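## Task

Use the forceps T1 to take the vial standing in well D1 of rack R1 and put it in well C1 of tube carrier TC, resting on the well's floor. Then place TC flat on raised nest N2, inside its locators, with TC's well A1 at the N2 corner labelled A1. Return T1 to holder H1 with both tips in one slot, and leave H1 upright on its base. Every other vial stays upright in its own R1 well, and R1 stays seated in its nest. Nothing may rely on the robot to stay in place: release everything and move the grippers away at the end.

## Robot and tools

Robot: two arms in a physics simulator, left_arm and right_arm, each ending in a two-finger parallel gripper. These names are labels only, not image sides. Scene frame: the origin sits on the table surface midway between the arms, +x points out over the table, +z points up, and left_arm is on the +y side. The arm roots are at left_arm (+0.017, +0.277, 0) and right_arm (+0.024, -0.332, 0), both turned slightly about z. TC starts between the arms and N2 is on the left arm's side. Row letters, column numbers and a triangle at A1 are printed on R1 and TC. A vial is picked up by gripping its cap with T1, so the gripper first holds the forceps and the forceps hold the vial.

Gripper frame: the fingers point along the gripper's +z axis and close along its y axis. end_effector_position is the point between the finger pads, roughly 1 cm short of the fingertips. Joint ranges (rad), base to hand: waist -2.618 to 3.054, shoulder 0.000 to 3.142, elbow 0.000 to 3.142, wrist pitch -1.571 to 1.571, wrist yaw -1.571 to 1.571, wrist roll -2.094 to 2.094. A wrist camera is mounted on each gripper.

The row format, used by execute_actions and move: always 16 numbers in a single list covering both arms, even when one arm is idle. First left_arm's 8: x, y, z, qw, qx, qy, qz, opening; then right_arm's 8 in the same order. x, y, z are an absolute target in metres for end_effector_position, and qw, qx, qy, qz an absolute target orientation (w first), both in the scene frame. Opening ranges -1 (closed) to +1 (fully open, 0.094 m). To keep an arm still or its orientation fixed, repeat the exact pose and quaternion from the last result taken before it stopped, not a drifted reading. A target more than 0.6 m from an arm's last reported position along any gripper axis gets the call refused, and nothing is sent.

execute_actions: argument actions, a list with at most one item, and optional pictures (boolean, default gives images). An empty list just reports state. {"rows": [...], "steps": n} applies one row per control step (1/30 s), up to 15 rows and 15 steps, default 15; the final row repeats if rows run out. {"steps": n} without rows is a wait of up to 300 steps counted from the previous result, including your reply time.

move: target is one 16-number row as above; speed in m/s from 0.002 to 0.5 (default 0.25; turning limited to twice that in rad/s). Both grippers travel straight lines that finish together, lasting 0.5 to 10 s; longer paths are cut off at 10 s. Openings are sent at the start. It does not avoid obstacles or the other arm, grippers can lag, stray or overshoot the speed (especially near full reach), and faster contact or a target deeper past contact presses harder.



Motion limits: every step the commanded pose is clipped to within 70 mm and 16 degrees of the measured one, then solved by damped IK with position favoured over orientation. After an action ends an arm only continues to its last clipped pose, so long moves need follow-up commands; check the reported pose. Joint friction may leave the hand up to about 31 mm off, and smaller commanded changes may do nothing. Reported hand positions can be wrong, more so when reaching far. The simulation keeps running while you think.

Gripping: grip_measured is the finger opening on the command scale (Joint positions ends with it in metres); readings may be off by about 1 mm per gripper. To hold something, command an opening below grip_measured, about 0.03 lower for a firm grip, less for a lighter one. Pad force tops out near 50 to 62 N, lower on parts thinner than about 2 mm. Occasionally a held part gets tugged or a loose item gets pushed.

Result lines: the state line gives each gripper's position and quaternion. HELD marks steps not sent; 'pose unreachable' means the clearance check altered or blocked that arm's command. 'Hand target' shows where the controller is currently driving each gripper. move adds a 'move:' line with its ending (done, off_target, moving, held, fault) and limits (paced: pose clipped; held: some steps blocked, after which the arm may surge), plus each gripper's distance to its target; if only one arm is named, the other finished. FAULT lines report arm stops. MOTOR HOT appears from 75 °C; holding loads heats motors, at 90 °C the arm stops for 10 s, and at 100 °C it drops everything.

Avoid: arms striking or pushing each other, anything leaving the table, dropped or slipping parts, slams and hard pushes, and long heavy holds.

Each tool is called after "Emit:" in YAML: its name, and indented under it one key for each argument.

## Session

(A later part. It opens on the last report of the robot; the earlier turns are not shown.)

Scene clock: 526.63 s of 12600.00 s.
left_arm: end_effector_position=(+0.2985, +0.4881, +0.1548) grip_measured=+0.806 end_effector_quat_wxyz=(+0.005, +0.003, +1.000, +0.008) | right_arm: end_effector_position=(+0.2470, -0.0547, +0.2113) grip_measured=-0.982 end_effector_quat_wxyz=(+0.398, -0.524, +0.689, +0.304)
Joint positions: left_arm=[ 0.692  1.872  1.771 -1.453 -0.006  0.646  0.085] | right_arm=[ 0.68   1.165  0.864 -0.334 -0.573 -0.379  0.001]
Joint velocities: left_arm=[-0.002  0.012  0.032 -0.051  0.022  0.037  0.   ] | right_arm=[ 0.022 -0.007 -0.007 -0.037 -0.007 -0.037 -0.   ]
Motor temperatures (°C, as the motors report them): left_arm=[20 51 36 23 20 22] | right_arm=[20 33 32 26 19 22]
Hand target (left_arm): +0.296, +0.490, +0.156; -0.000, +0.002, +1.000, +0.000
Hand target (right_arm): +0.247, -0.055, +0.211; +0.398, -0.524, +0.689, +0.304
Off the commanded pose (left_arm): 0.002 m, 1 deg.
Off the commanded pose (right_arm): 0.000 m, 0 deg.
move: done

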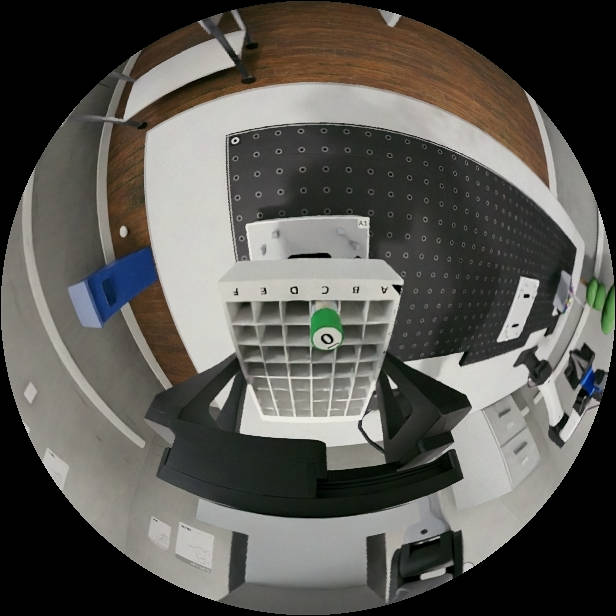

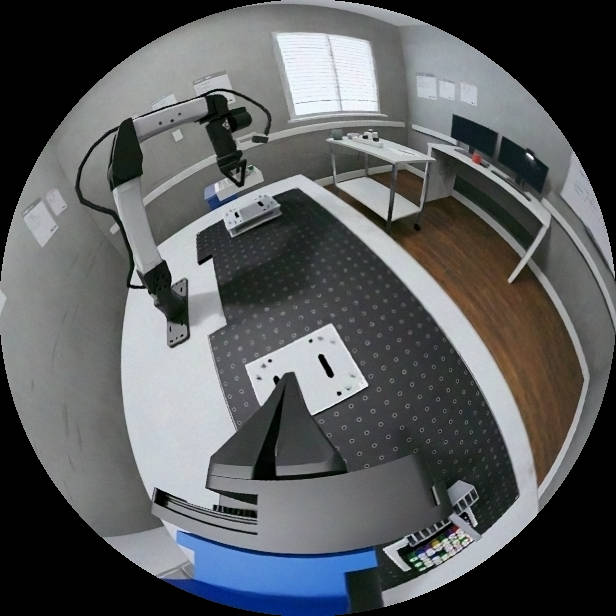

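Emit:
move:
  target: [0.296,0.489,0.098,0,-0.024,1,0,0.78,0.247,-0.0549,0.2109,0.398,-0.524,0.689,0.304,-1]
  speed: 0.04

Emit:
zoom_image:
  camera: "cam_left_wrist"
  region: [190,190,430,310]

Emit:
zoom_image:
  camera: "cam_right_wrist"
  region: [200,150,300,250]

Scene clock: 530.40 s of 12600.00 s.
left_arm: end_effector_position=(+0.2988, +0.4880, +0.1052) grip_measured=+0.806 end_effector_quat_wxyz=(+0.002, -0.016, +1.000, +0.005) | right_arm: end_effector_position=(+0.2470, -0.0547, +0.2113) grip_measured=-0.982 end_effector_quat_wxyz=(+0.398, -0.524, +0.689, +0.304)
Joint positions: left_arm=[ 0.692  1.872  1.574 -1.264 -0.005  0.607  0.085] | right_arm=[ 0.68   1.165  0.864 -0.334 -0.573 -0.379  0.001]
Joint velocities: left_arm=[ 0.007 -0.007 -0.012  0.066  0.007  0.051 -0.001] | right_arm=[-0.012  0.012  0.002  0.037 -0.051 -0.022  0.   ]
Motor temperatures (°C, as the motors report them): left_arm=[20 51 36 23 20 22] | right_arm=[20 32 32 26 19 22]
Hand target (left_arm): +0.296, +0.489, +0.098; -0.001, -0.024, +1.000, -0.000
Hand target (right_arm): +0.247, -0.055, +0.211; +0.398, -0.524, +0.689, +0.304
Off the commanded pose (left_arm): 0.008 m, 1 deg.
Off the commanded pose (right_arm): 0.000 m, 0 deg.
move: done

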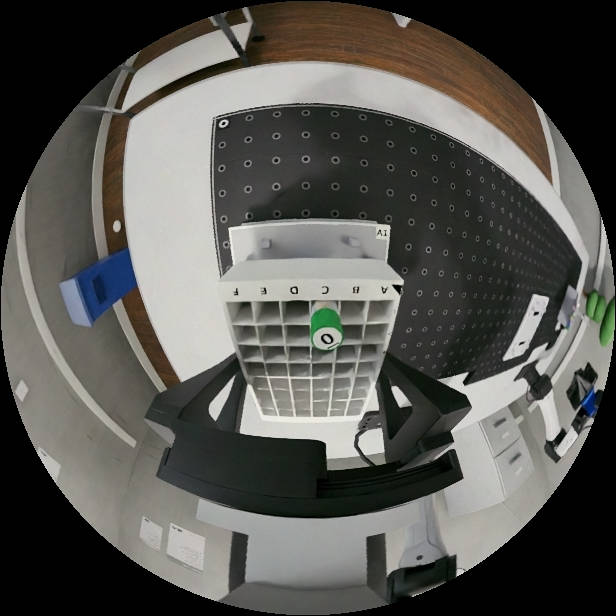

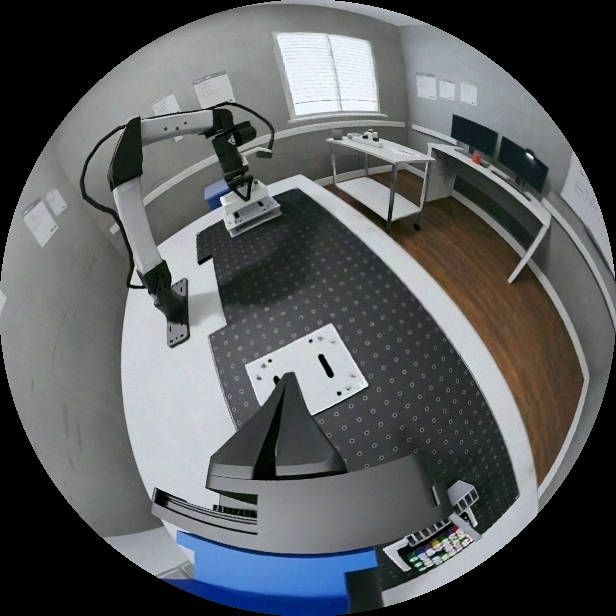

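Region (190, 190, 430, 310) of cam_left_wrist's 616x616 image, scaled by 2.100, with more detail than that image has.

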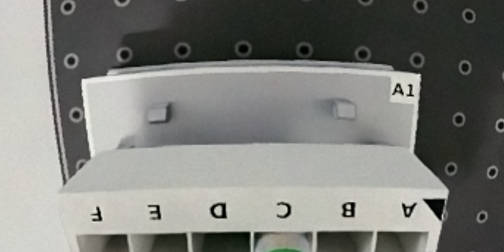

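Region (200, 150, 300, 250) of cam_right_wrist's 616x616 image, scaled by 5.040, with more detail than that image has.

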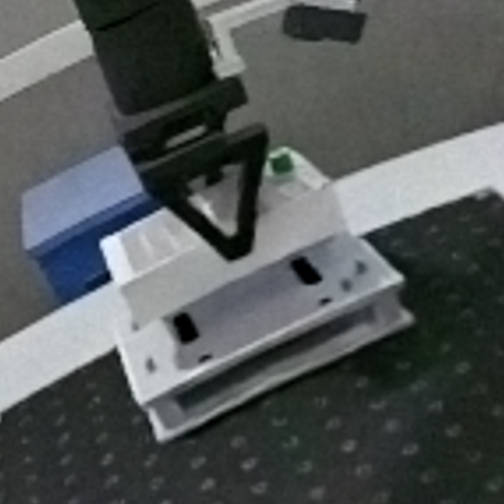

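Emit:
move:
  target: [0.2975,0.487,0.078,0,-0.028,1,0.003,0.78,0.247,-0.0549,0.2109,0.398,-0.524,0.689,0.304,-1]
  speed: 0.02

Emit:
zoom_image:
  camera: "cam_left_wrist"
  region: [190,190,430,310]

Emit:
zoom_image:
  camera: "cam_right_wrist"
  region: [210,170,290,250]

Scene clock: 534.60 s of 12600.00 s.
left_arm: end_effector_position=(+0.2991, +0.4883, +0.0874) grip_measured=+0.806 end_effector_quat_wxyz=(+0.006, -0.024, +1.000, +0.007) | right_arm: end_effector_position=(+0.2470, -0.0547, +0.2113) grip_measured=-0.982 end_effector_quat_wxyz=(+0.398, -0.524, +0.689, +0.304)
Joint positions: left_arm=[ 0.692  1.872  1.503 -1.184 -0.005  0.59   0.085] | right_arm=[ 0.68   1.165  0.864 -0.334 -0.573 -0.379  0.001]
Joint velocities: left_arm=[-0.022  0.002 -0.012  0.051 -0.022 -0.051  0.001] | right_arm=[-0.022 -0.002 -0.007  0.007 -0.007  0.022 -0.   ]
Motor temperatures (°C, as the motors report them): left_arm=[20 52 35 23 20 22] | right_arm=[20 32 33 27 19 22]
Hand target (left_arm): +0.297, +0.487, +0.078; -0.000, -0.028, +1.000, +0.003
Hand target (right_arm): +0.247, -0.055, +0.211; +0.398, -0.524, +0.689, +0.304
Off the commanded pose (left_arm): 0.010 m, 1 deg.
Off the commanded pose (right_arm): 0.000 m, 0 deg.
move: done

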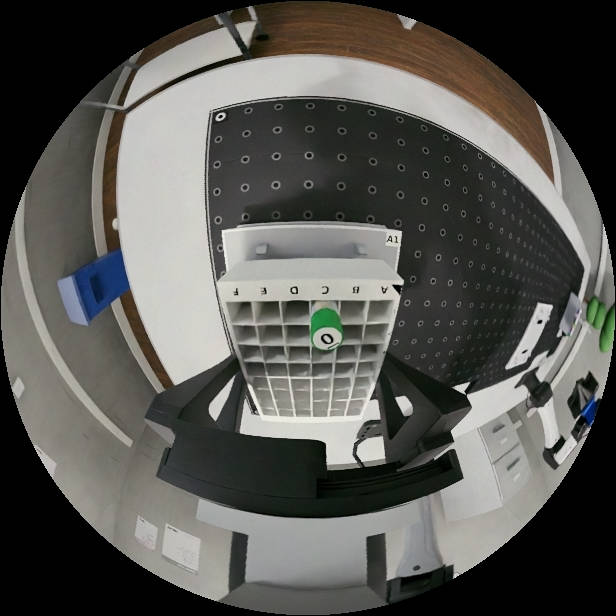

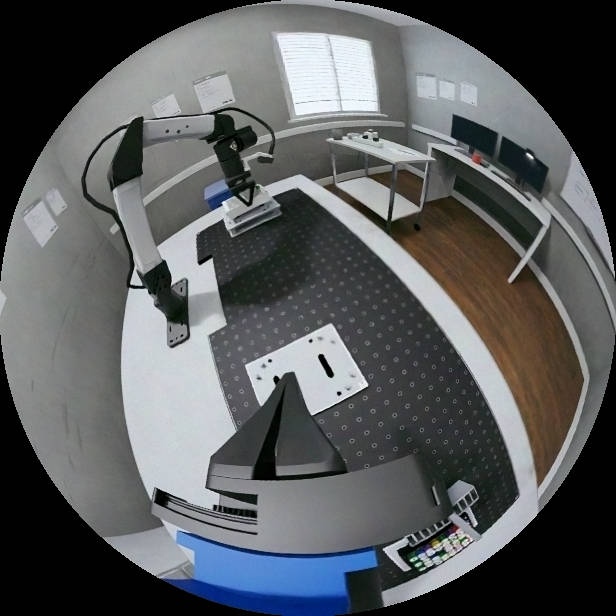

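Region (190, 190, 430, 310) of cam_left_wrist's 616x616 image, scaled by 2.100, with more detail than that image has.

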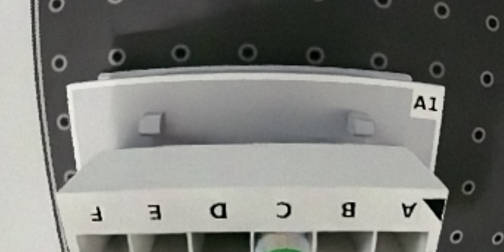

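Region (210, 170, 290, 250) of cam_right_wrist's 616x616 image, scaled by 6.300, with more detail than that image has.

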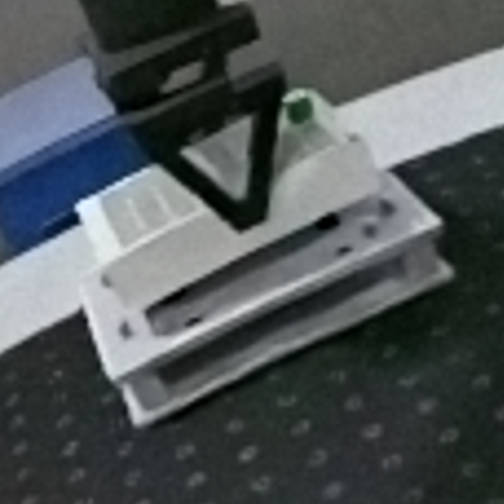

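Emit:
move:
  target: [0.2955,0.4856,0.072,-0.002,-0.024,1,0.001,0.78,0.247,-0.0549,0.2109,0.398,-0.524,0.689,0.304,-1]
  speed: 0.01

Emit:
zoom_image:
  camera: "cam_left_wrist"
  region: [190,190,430,310]

Emit:
zoom_image:
  camera: "cam_right_wrist"
  region: [210,170,290,250]

Scene clock: 539.70 s of 12600.00 s.
left_arm: end_effector_position=(+0.2979, +0.4874, +0.0815) grip_measured=+0.806 end_effector_quat_wxyz=(+0.005, -0.025, +1.000, +0.006) | right_arm: end_effector_position=(+0.2470, -0.0547, +0.2113) grip_measured=-0.982 end_effector_quat_wxyz=(+0.398, -0.524, +0.689, +0.304)
Joint positions: left_arm=[ 0.692  1.872  1.479 -1.163 -0.005  0.589  0.085] | right_arm=[ 0.68   1.165  0.864 -0.334 -0.573 -0.379  0.001]
Joint velocities: left_arm=[ 0.002 -0.012  0.007  0.022  0.037  0.066 -0.   ] | right_arm=[ 0.017  0.002 -0.007  0.037 -0.081 -0.066 -0.001]
Motor temperatures (°C, as the motors report them): left_arm=[20 52 35 23 20 22] | right_arm=[20 31 33 27 19 22]
Hand target (left_arm): +0.295, +0.486, +0.072; -0.002, -0.024, +1.000, +0.001
Hand target (right_arm): +0.247, -0.055, +0.211; +0.398, -0.524, +0.689, +0.304
Off the commanded pose (left_arm): 0.010 m, 1 deg.
Off the commanded pose (right_arm): 0.000 m, 0 deg.
After step 90, 0.27 s passed at rest.
move: done

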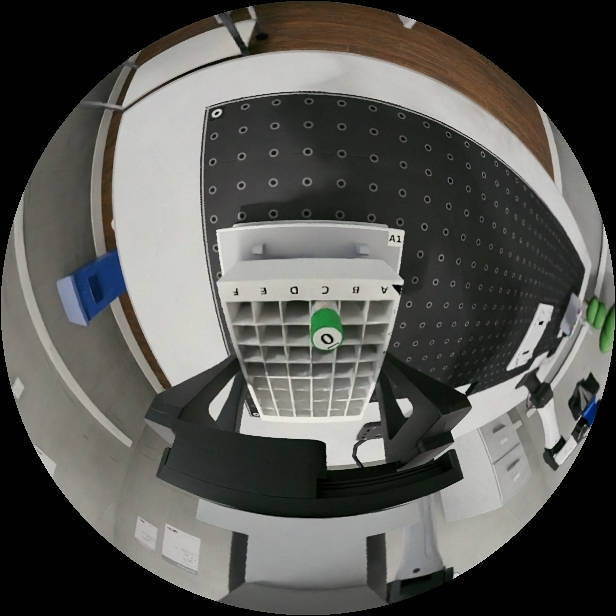

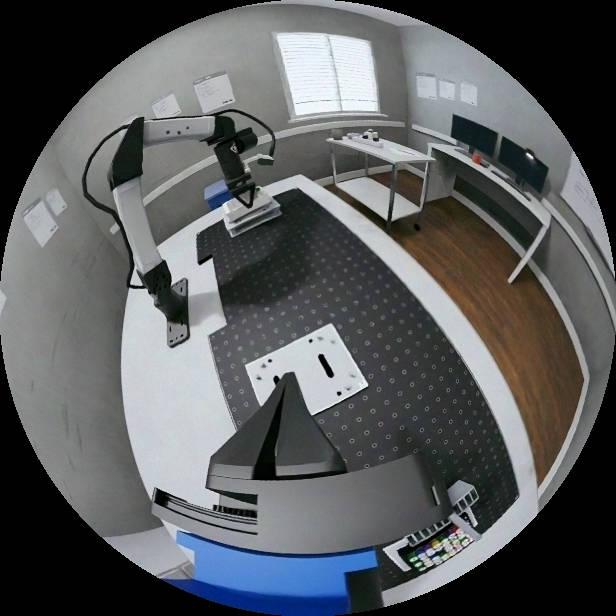

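Region (190, 190, 430, 310) of cam_left_wrist's 616x616 image, scaled by 2.100, with more detail than that image has.

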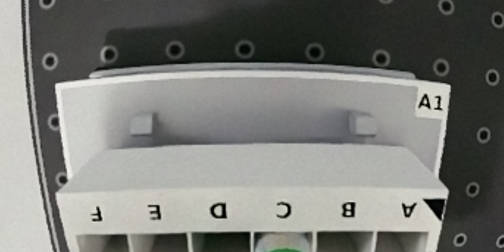

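Region (210, 170, 290, 250) of cam_right_wrist's 616x616 image, scaled by 6.300, with more detail than that image has.

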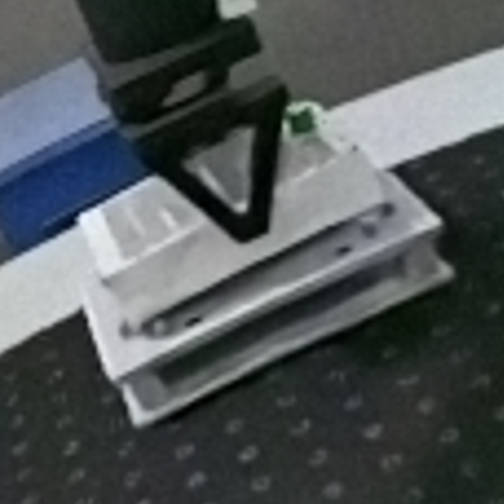

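Emit:
move:
  target: [0.2965,0.4863,0.060,0.0,-0.025,1,0.002,0.78,0.247,-0.0549,0.2109,0.398,-0.524,0.689,0.304,-1]
  speed: 0.01

Emit:
zoom_image:
  camera: "cam_left_wrist"
  region: [190,190,430,310]

Emit:
zoom_image:
  camera: "cam_right_wrist"
  region: [210,170,290,250]

Scene clock: 550.83 s of 12600.00 s.
left_arm: end_effector_position=(+0.2989, +0.4878, +0.0730) grip_measured=+0.806 end_effector_quat_wxyz=(+0.009, -0.021, +1.000, +0.009) | right_arm: end_effector_position=(+0.2470, -0.0547, +0.2113) grip_measured=-0.982 end_effector_quat_wxyz=(+0.398, -0.524, +0.689, +0.304)
Joint positions: left_arm=[ 0.692  1.872  1.445 -1.119 -0.004  0.597  0.085] | right_arm=[ 0.68   1.165  0.864 -0.334 -0.573 -0.379  0.001]
Joint velocities: left_arm=[ 0.007  0.002 -0.012 -0.022 -0.051 -0.037  0.001] | right_arm=[ 0.007 -0.002  0.012 -0.066  0.007 -0.007 -0.   ]
Motor temperatures (°C, as the motors report them): left_arm=[20 52 34 23 20 22] | right_arm=[20 30 33 28 19 22]
Hand target (left_arm): +0.296, +0.486, +0.060; -0.000, -0.025, +1.000, +0.002
Hand target (right_arm): +0.247, -0.055, +0.211; +0.398, -0.524, +0.689, +0.304
Off the commanded pose (left_arm): 0.013 m, 1 deg.
Off the commanded pose (right_arm): 0.000 m, 0 deg.
After step 90, 5.77 s passed at rest.
move: off_target (left_arm)

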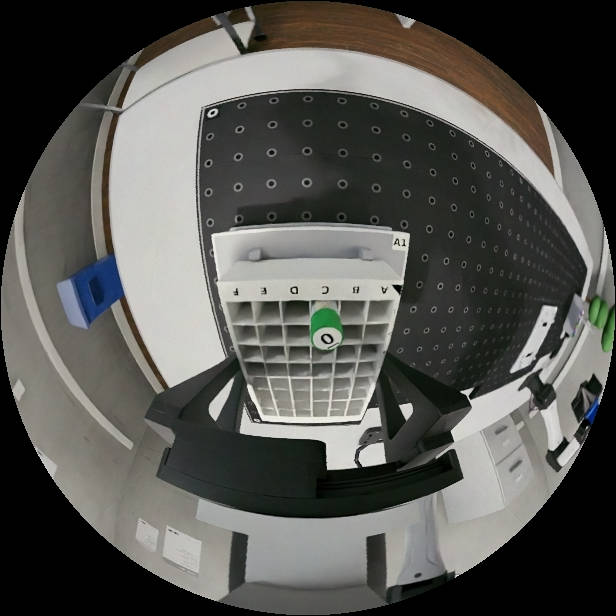

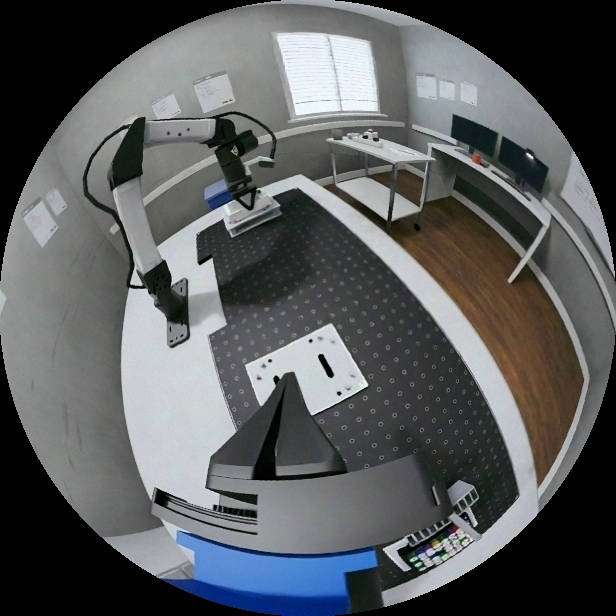

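Region (190, 190, 430, 310) of cam_left_wrist's 616x616 image, scaled by 2.100, with more detail than that image has.

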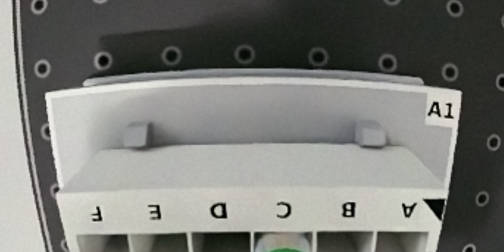

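Region (210, 170, 290, 250) of cam_right_wrist's 616x616 image, scaled by 6.300, with more detail than that image has.

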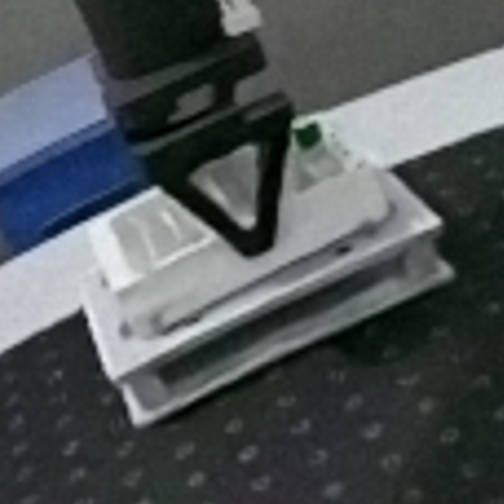

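Nearly seated; a bit more.

Emit:
move:
  target: [0.2965,0.4863,0.054,0.0,-0.025,1,0.002,0.78,0.247,-0.0549,0.2109,0.398,-0.524,0.689,0.304,-1]
  speed: 0.01

Emit:
move:
  target: [0.298,0.4873,0.066,0.005,-0.023,1,0.006,1,0.247,-0.0549,0.2109,0.398,-0.524,0.689,0.304,-1]
  speed: 0.01

Emit:
zoom_image:
  camera: "cam_right_wrist"
  region: [210,170,290,250]

Scene clock: 556.03 s of 12600.00 s.
left_arm: end_effector_position=(+0.2989, +0.4879, +0.0719) grip_measured=+0.806 end_effector_quat_wxyz=(+0.009, -0.021, +1.000, +0.009) | right_arm: end_effector_position=(+0.2470, -0.0547, +0.2112) grip_measured=-0.982 end_effector_quat_wxyz=(+0.398, -0.524, +0.689, +0.304)
Joint positions: left_arm=[ 0.692  1.872  1.44  -1.113 -0.004  0.598  0.085] | right_arm=[ 0.68   1.165  0.864 -0.334 -0.573 -0.379  0.001]
Joint velocities: left_arm=[-0.032  0.007 -0.007 -0.051  0.022  0.007 -0.   ] | right_arm=[-0.022 -0.012  0.002  0.037 -0.022 -0.007  0.   ]
Motor temperatures (°C, as the motors report them): left_arm=[20 52 34 23 20 22] | right_arm=[20 30 34 28 19 22]
Hand target (left_arm): +0.296, +0.486, +0.055; -0.000, -0.025, +1.000, +0.002
Hand target (right_arm): +0.247, -0.055, +0.211; +0.398, -0.524, +0.689, +0.304
Off the commanded pose (left_arm): 0.018 m, 1 deg.
Off the commanded pose (right_arm): 0.000 m, 0 deg.
After step 90, 0.07 s passed at rest.
move: off_target (left_arm)

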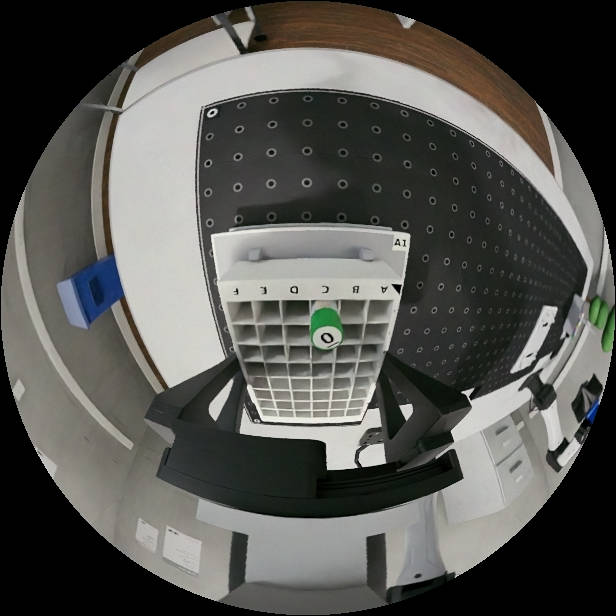

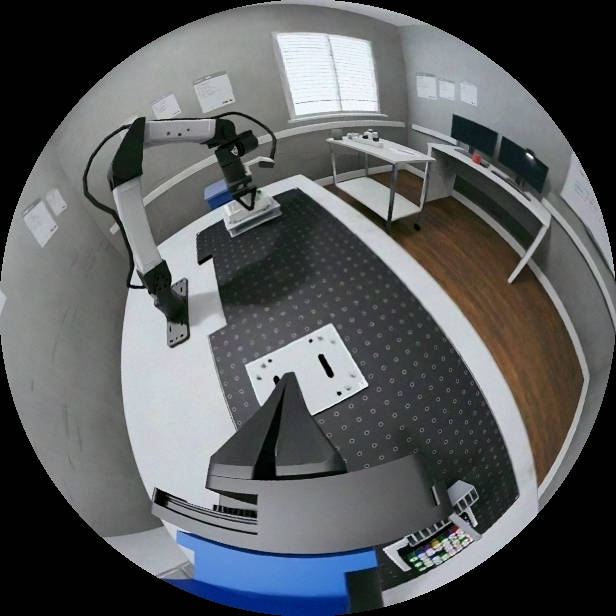

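Scene clock: 556.87 s of 12600.00 s.
left_arm: end_effector_position=(+0.2989, +0.4879, +0.0719) grip_measured=+1.000 end_effector_quat_wxyz=(+0.009, -0.021, +1.000, +0.009) | right_arm: end_effector_position=(+0.2470, -0.0547, +0.2112) grip_measured=-0.982 end_effector_quat_wxyz=(+0.398, -0.524, +0.689, +0.304)
Joint positions: left_arm=[ 0.692  1.872  1.44  -1.113 -0.004  0.598  0.094] | right_arm=[ 0.68   1.165  0.864 -0.334 -0.573 -0.379  0.001]
Joint velocities: left_arm=[ 0.007 -0.012  0.002  0.022  0.051  0.007  0.   ] | right_arm=[-0.022 -0.002  0.007  0.11  -0.037 -0.037 -0.   ]
Motor temperatures (°C, as the motors report them): left_arm=[20 52 34 23 20 22] | right_arm=[20 30 34 28 19 22]
Hand target (left_arm): +0.298, +0.487, +0.066; +0.005, -0.023, +1.000, +0.006
Hand target (right_arm): +0.247, -0.055, +0.211; +0.398, -0.524, +0.689, +0.304
Off the commanded pose (left_arm): 0.006 m, 1 deg.
Off the commanded pose (right_arm): 0.000 m, 0 deg.
move: done

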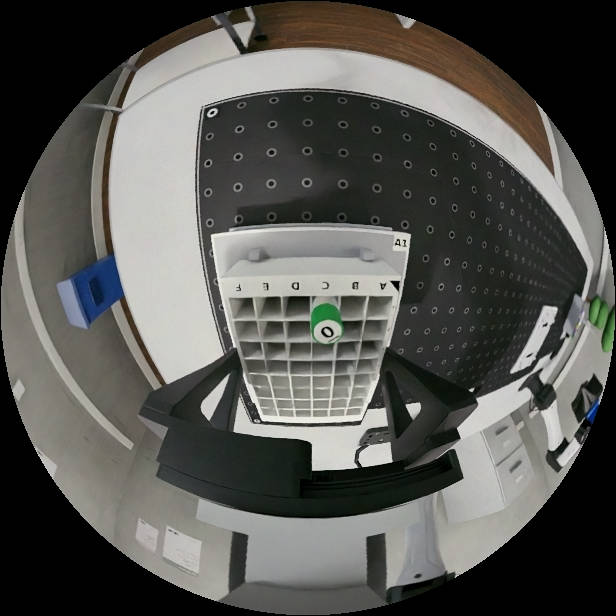

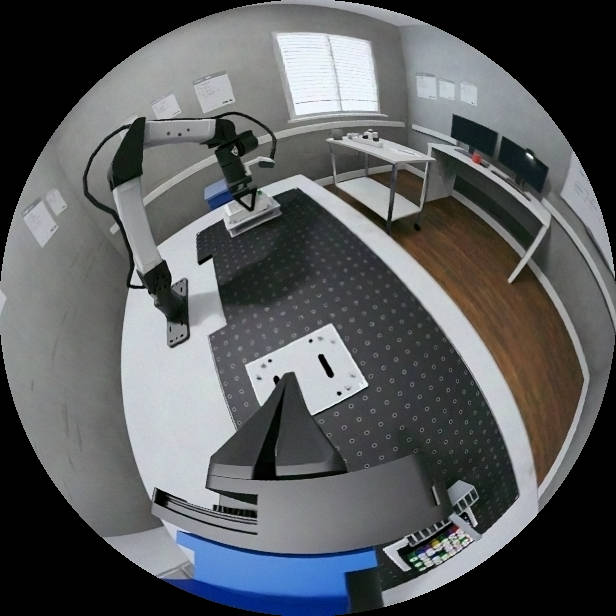

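Region (210, 170, 290, 250) of cam_right_wrist's 616x616 image, scaled by 6.300, with more detail than that image has.

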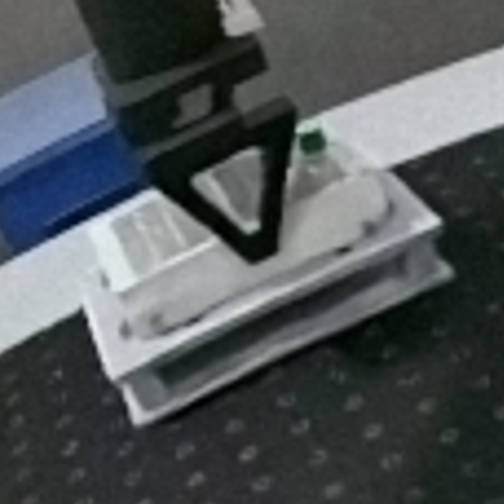

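It dropped in and locators are visible around it. Lift and inspect.

Emit:
move:
  target: [0.29,0.48,0.16,0.005,-0.023,1,0.006,1,0.247,-0.0549,0.2109,0.398,-0.524,0.689,0.304,-1]
  speed: 0.06

Emit:
zoom_image:
  camera: "cam_right_wrist"
  region: [210,170,290,250]

Emit:
zoom_image:
  camera: "cam_left_wrist"
  region: [200,220,420,440]

Scene clock: 560.70 s of 12600.00 s.
left_arm: end_effector_position=(+0.2907, +0.4818, +0.1501) grip_measured=+1.000 end_effector_quat_wxyz=(+0.000, -0.021, +1.000, +0.003) | right_arm: end_effector_position=(+0.2470, -0.0547, +0.2112) grip_measured=-0.982 end_effector_quat_wxyz=(+0.398, -0.524, +0.689, +0.304)
Joint positions: left_arm=[ 0.692  1.841  1.712 -1.438 -0.004  0.596  0.094] | right_arm=[ 0.68   1.165  0.864 -0.334 -0.573 -0.379  0.001]
Joint velocities: left_arm=[-0.012  0.012  0.002  0.007 -0.022 -0.037  0.   ] | right_arm=[ 0.002 -0.002 -0.007  0.022  0.022  0.095 -0.   ]
Motor temperatures (°C, as the motors report them): left_arm=[20 53 34 23 20 22] | right_arm=[20 30 34 29 19 22]
Hand target (left_arm): +0.290, +0.480, +0.160; +0.005, -0.023, +1.000, +0.006
Hand target (right_arm): +0.247, -0.055, +0.211; +0.398, -0.524, +0.689, +0.304
Off the commanded pose (left_arm): 0.010 m, 1 deg.
Off the commanded pose (right_arm): 0.000 m, 0 deg.
move: done

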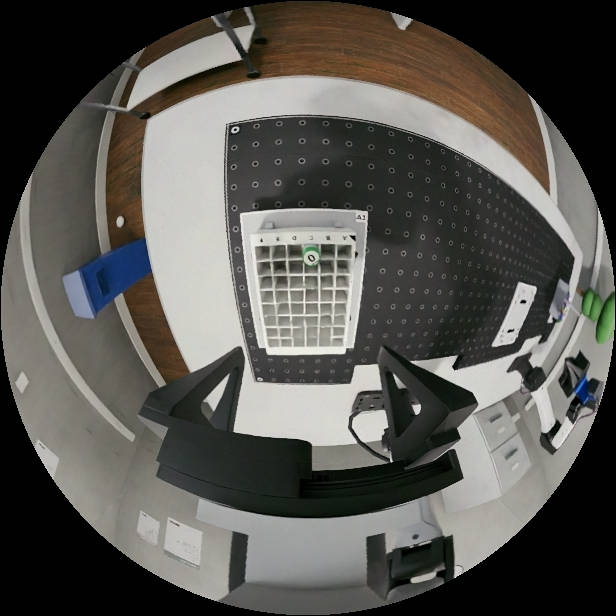

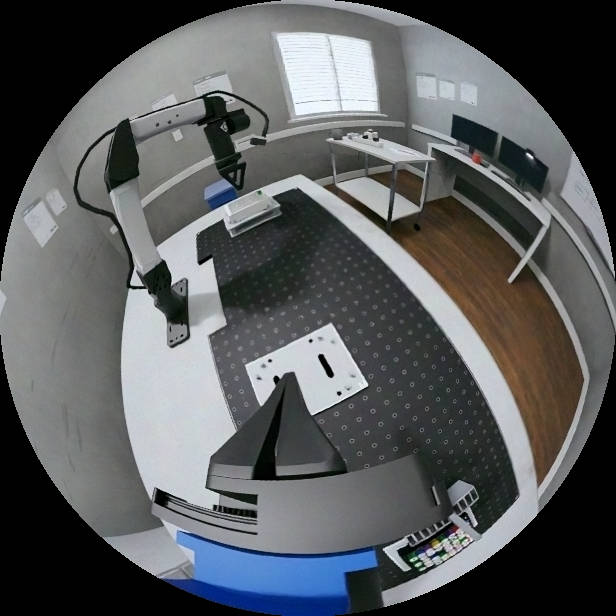

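Region (210, 170, 290, 250) of cam_right_wrist's 616x616 image, scaled by 6.300, with more detail than that image has.

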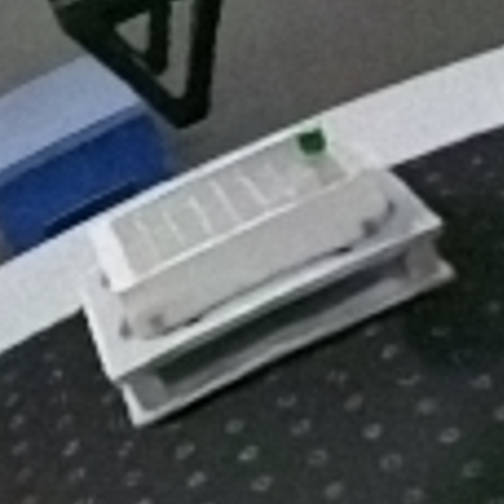

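Region (200, 220, 420, 440) of cam_left_wrist's 616x616 image, scaled by 2.291, with more detail than that image has.

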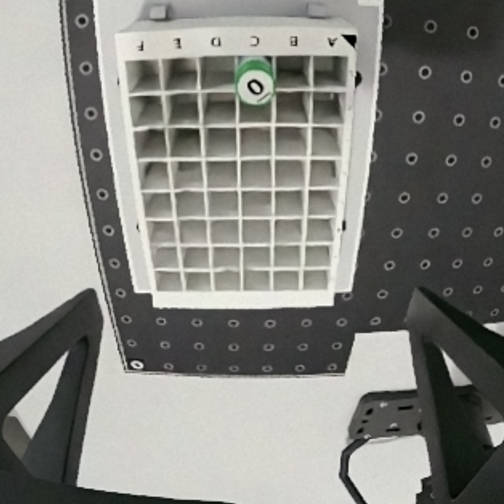

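Looks seated.

Emit:
finished_scene:
  scene: 1

The scene is finished: the task was done.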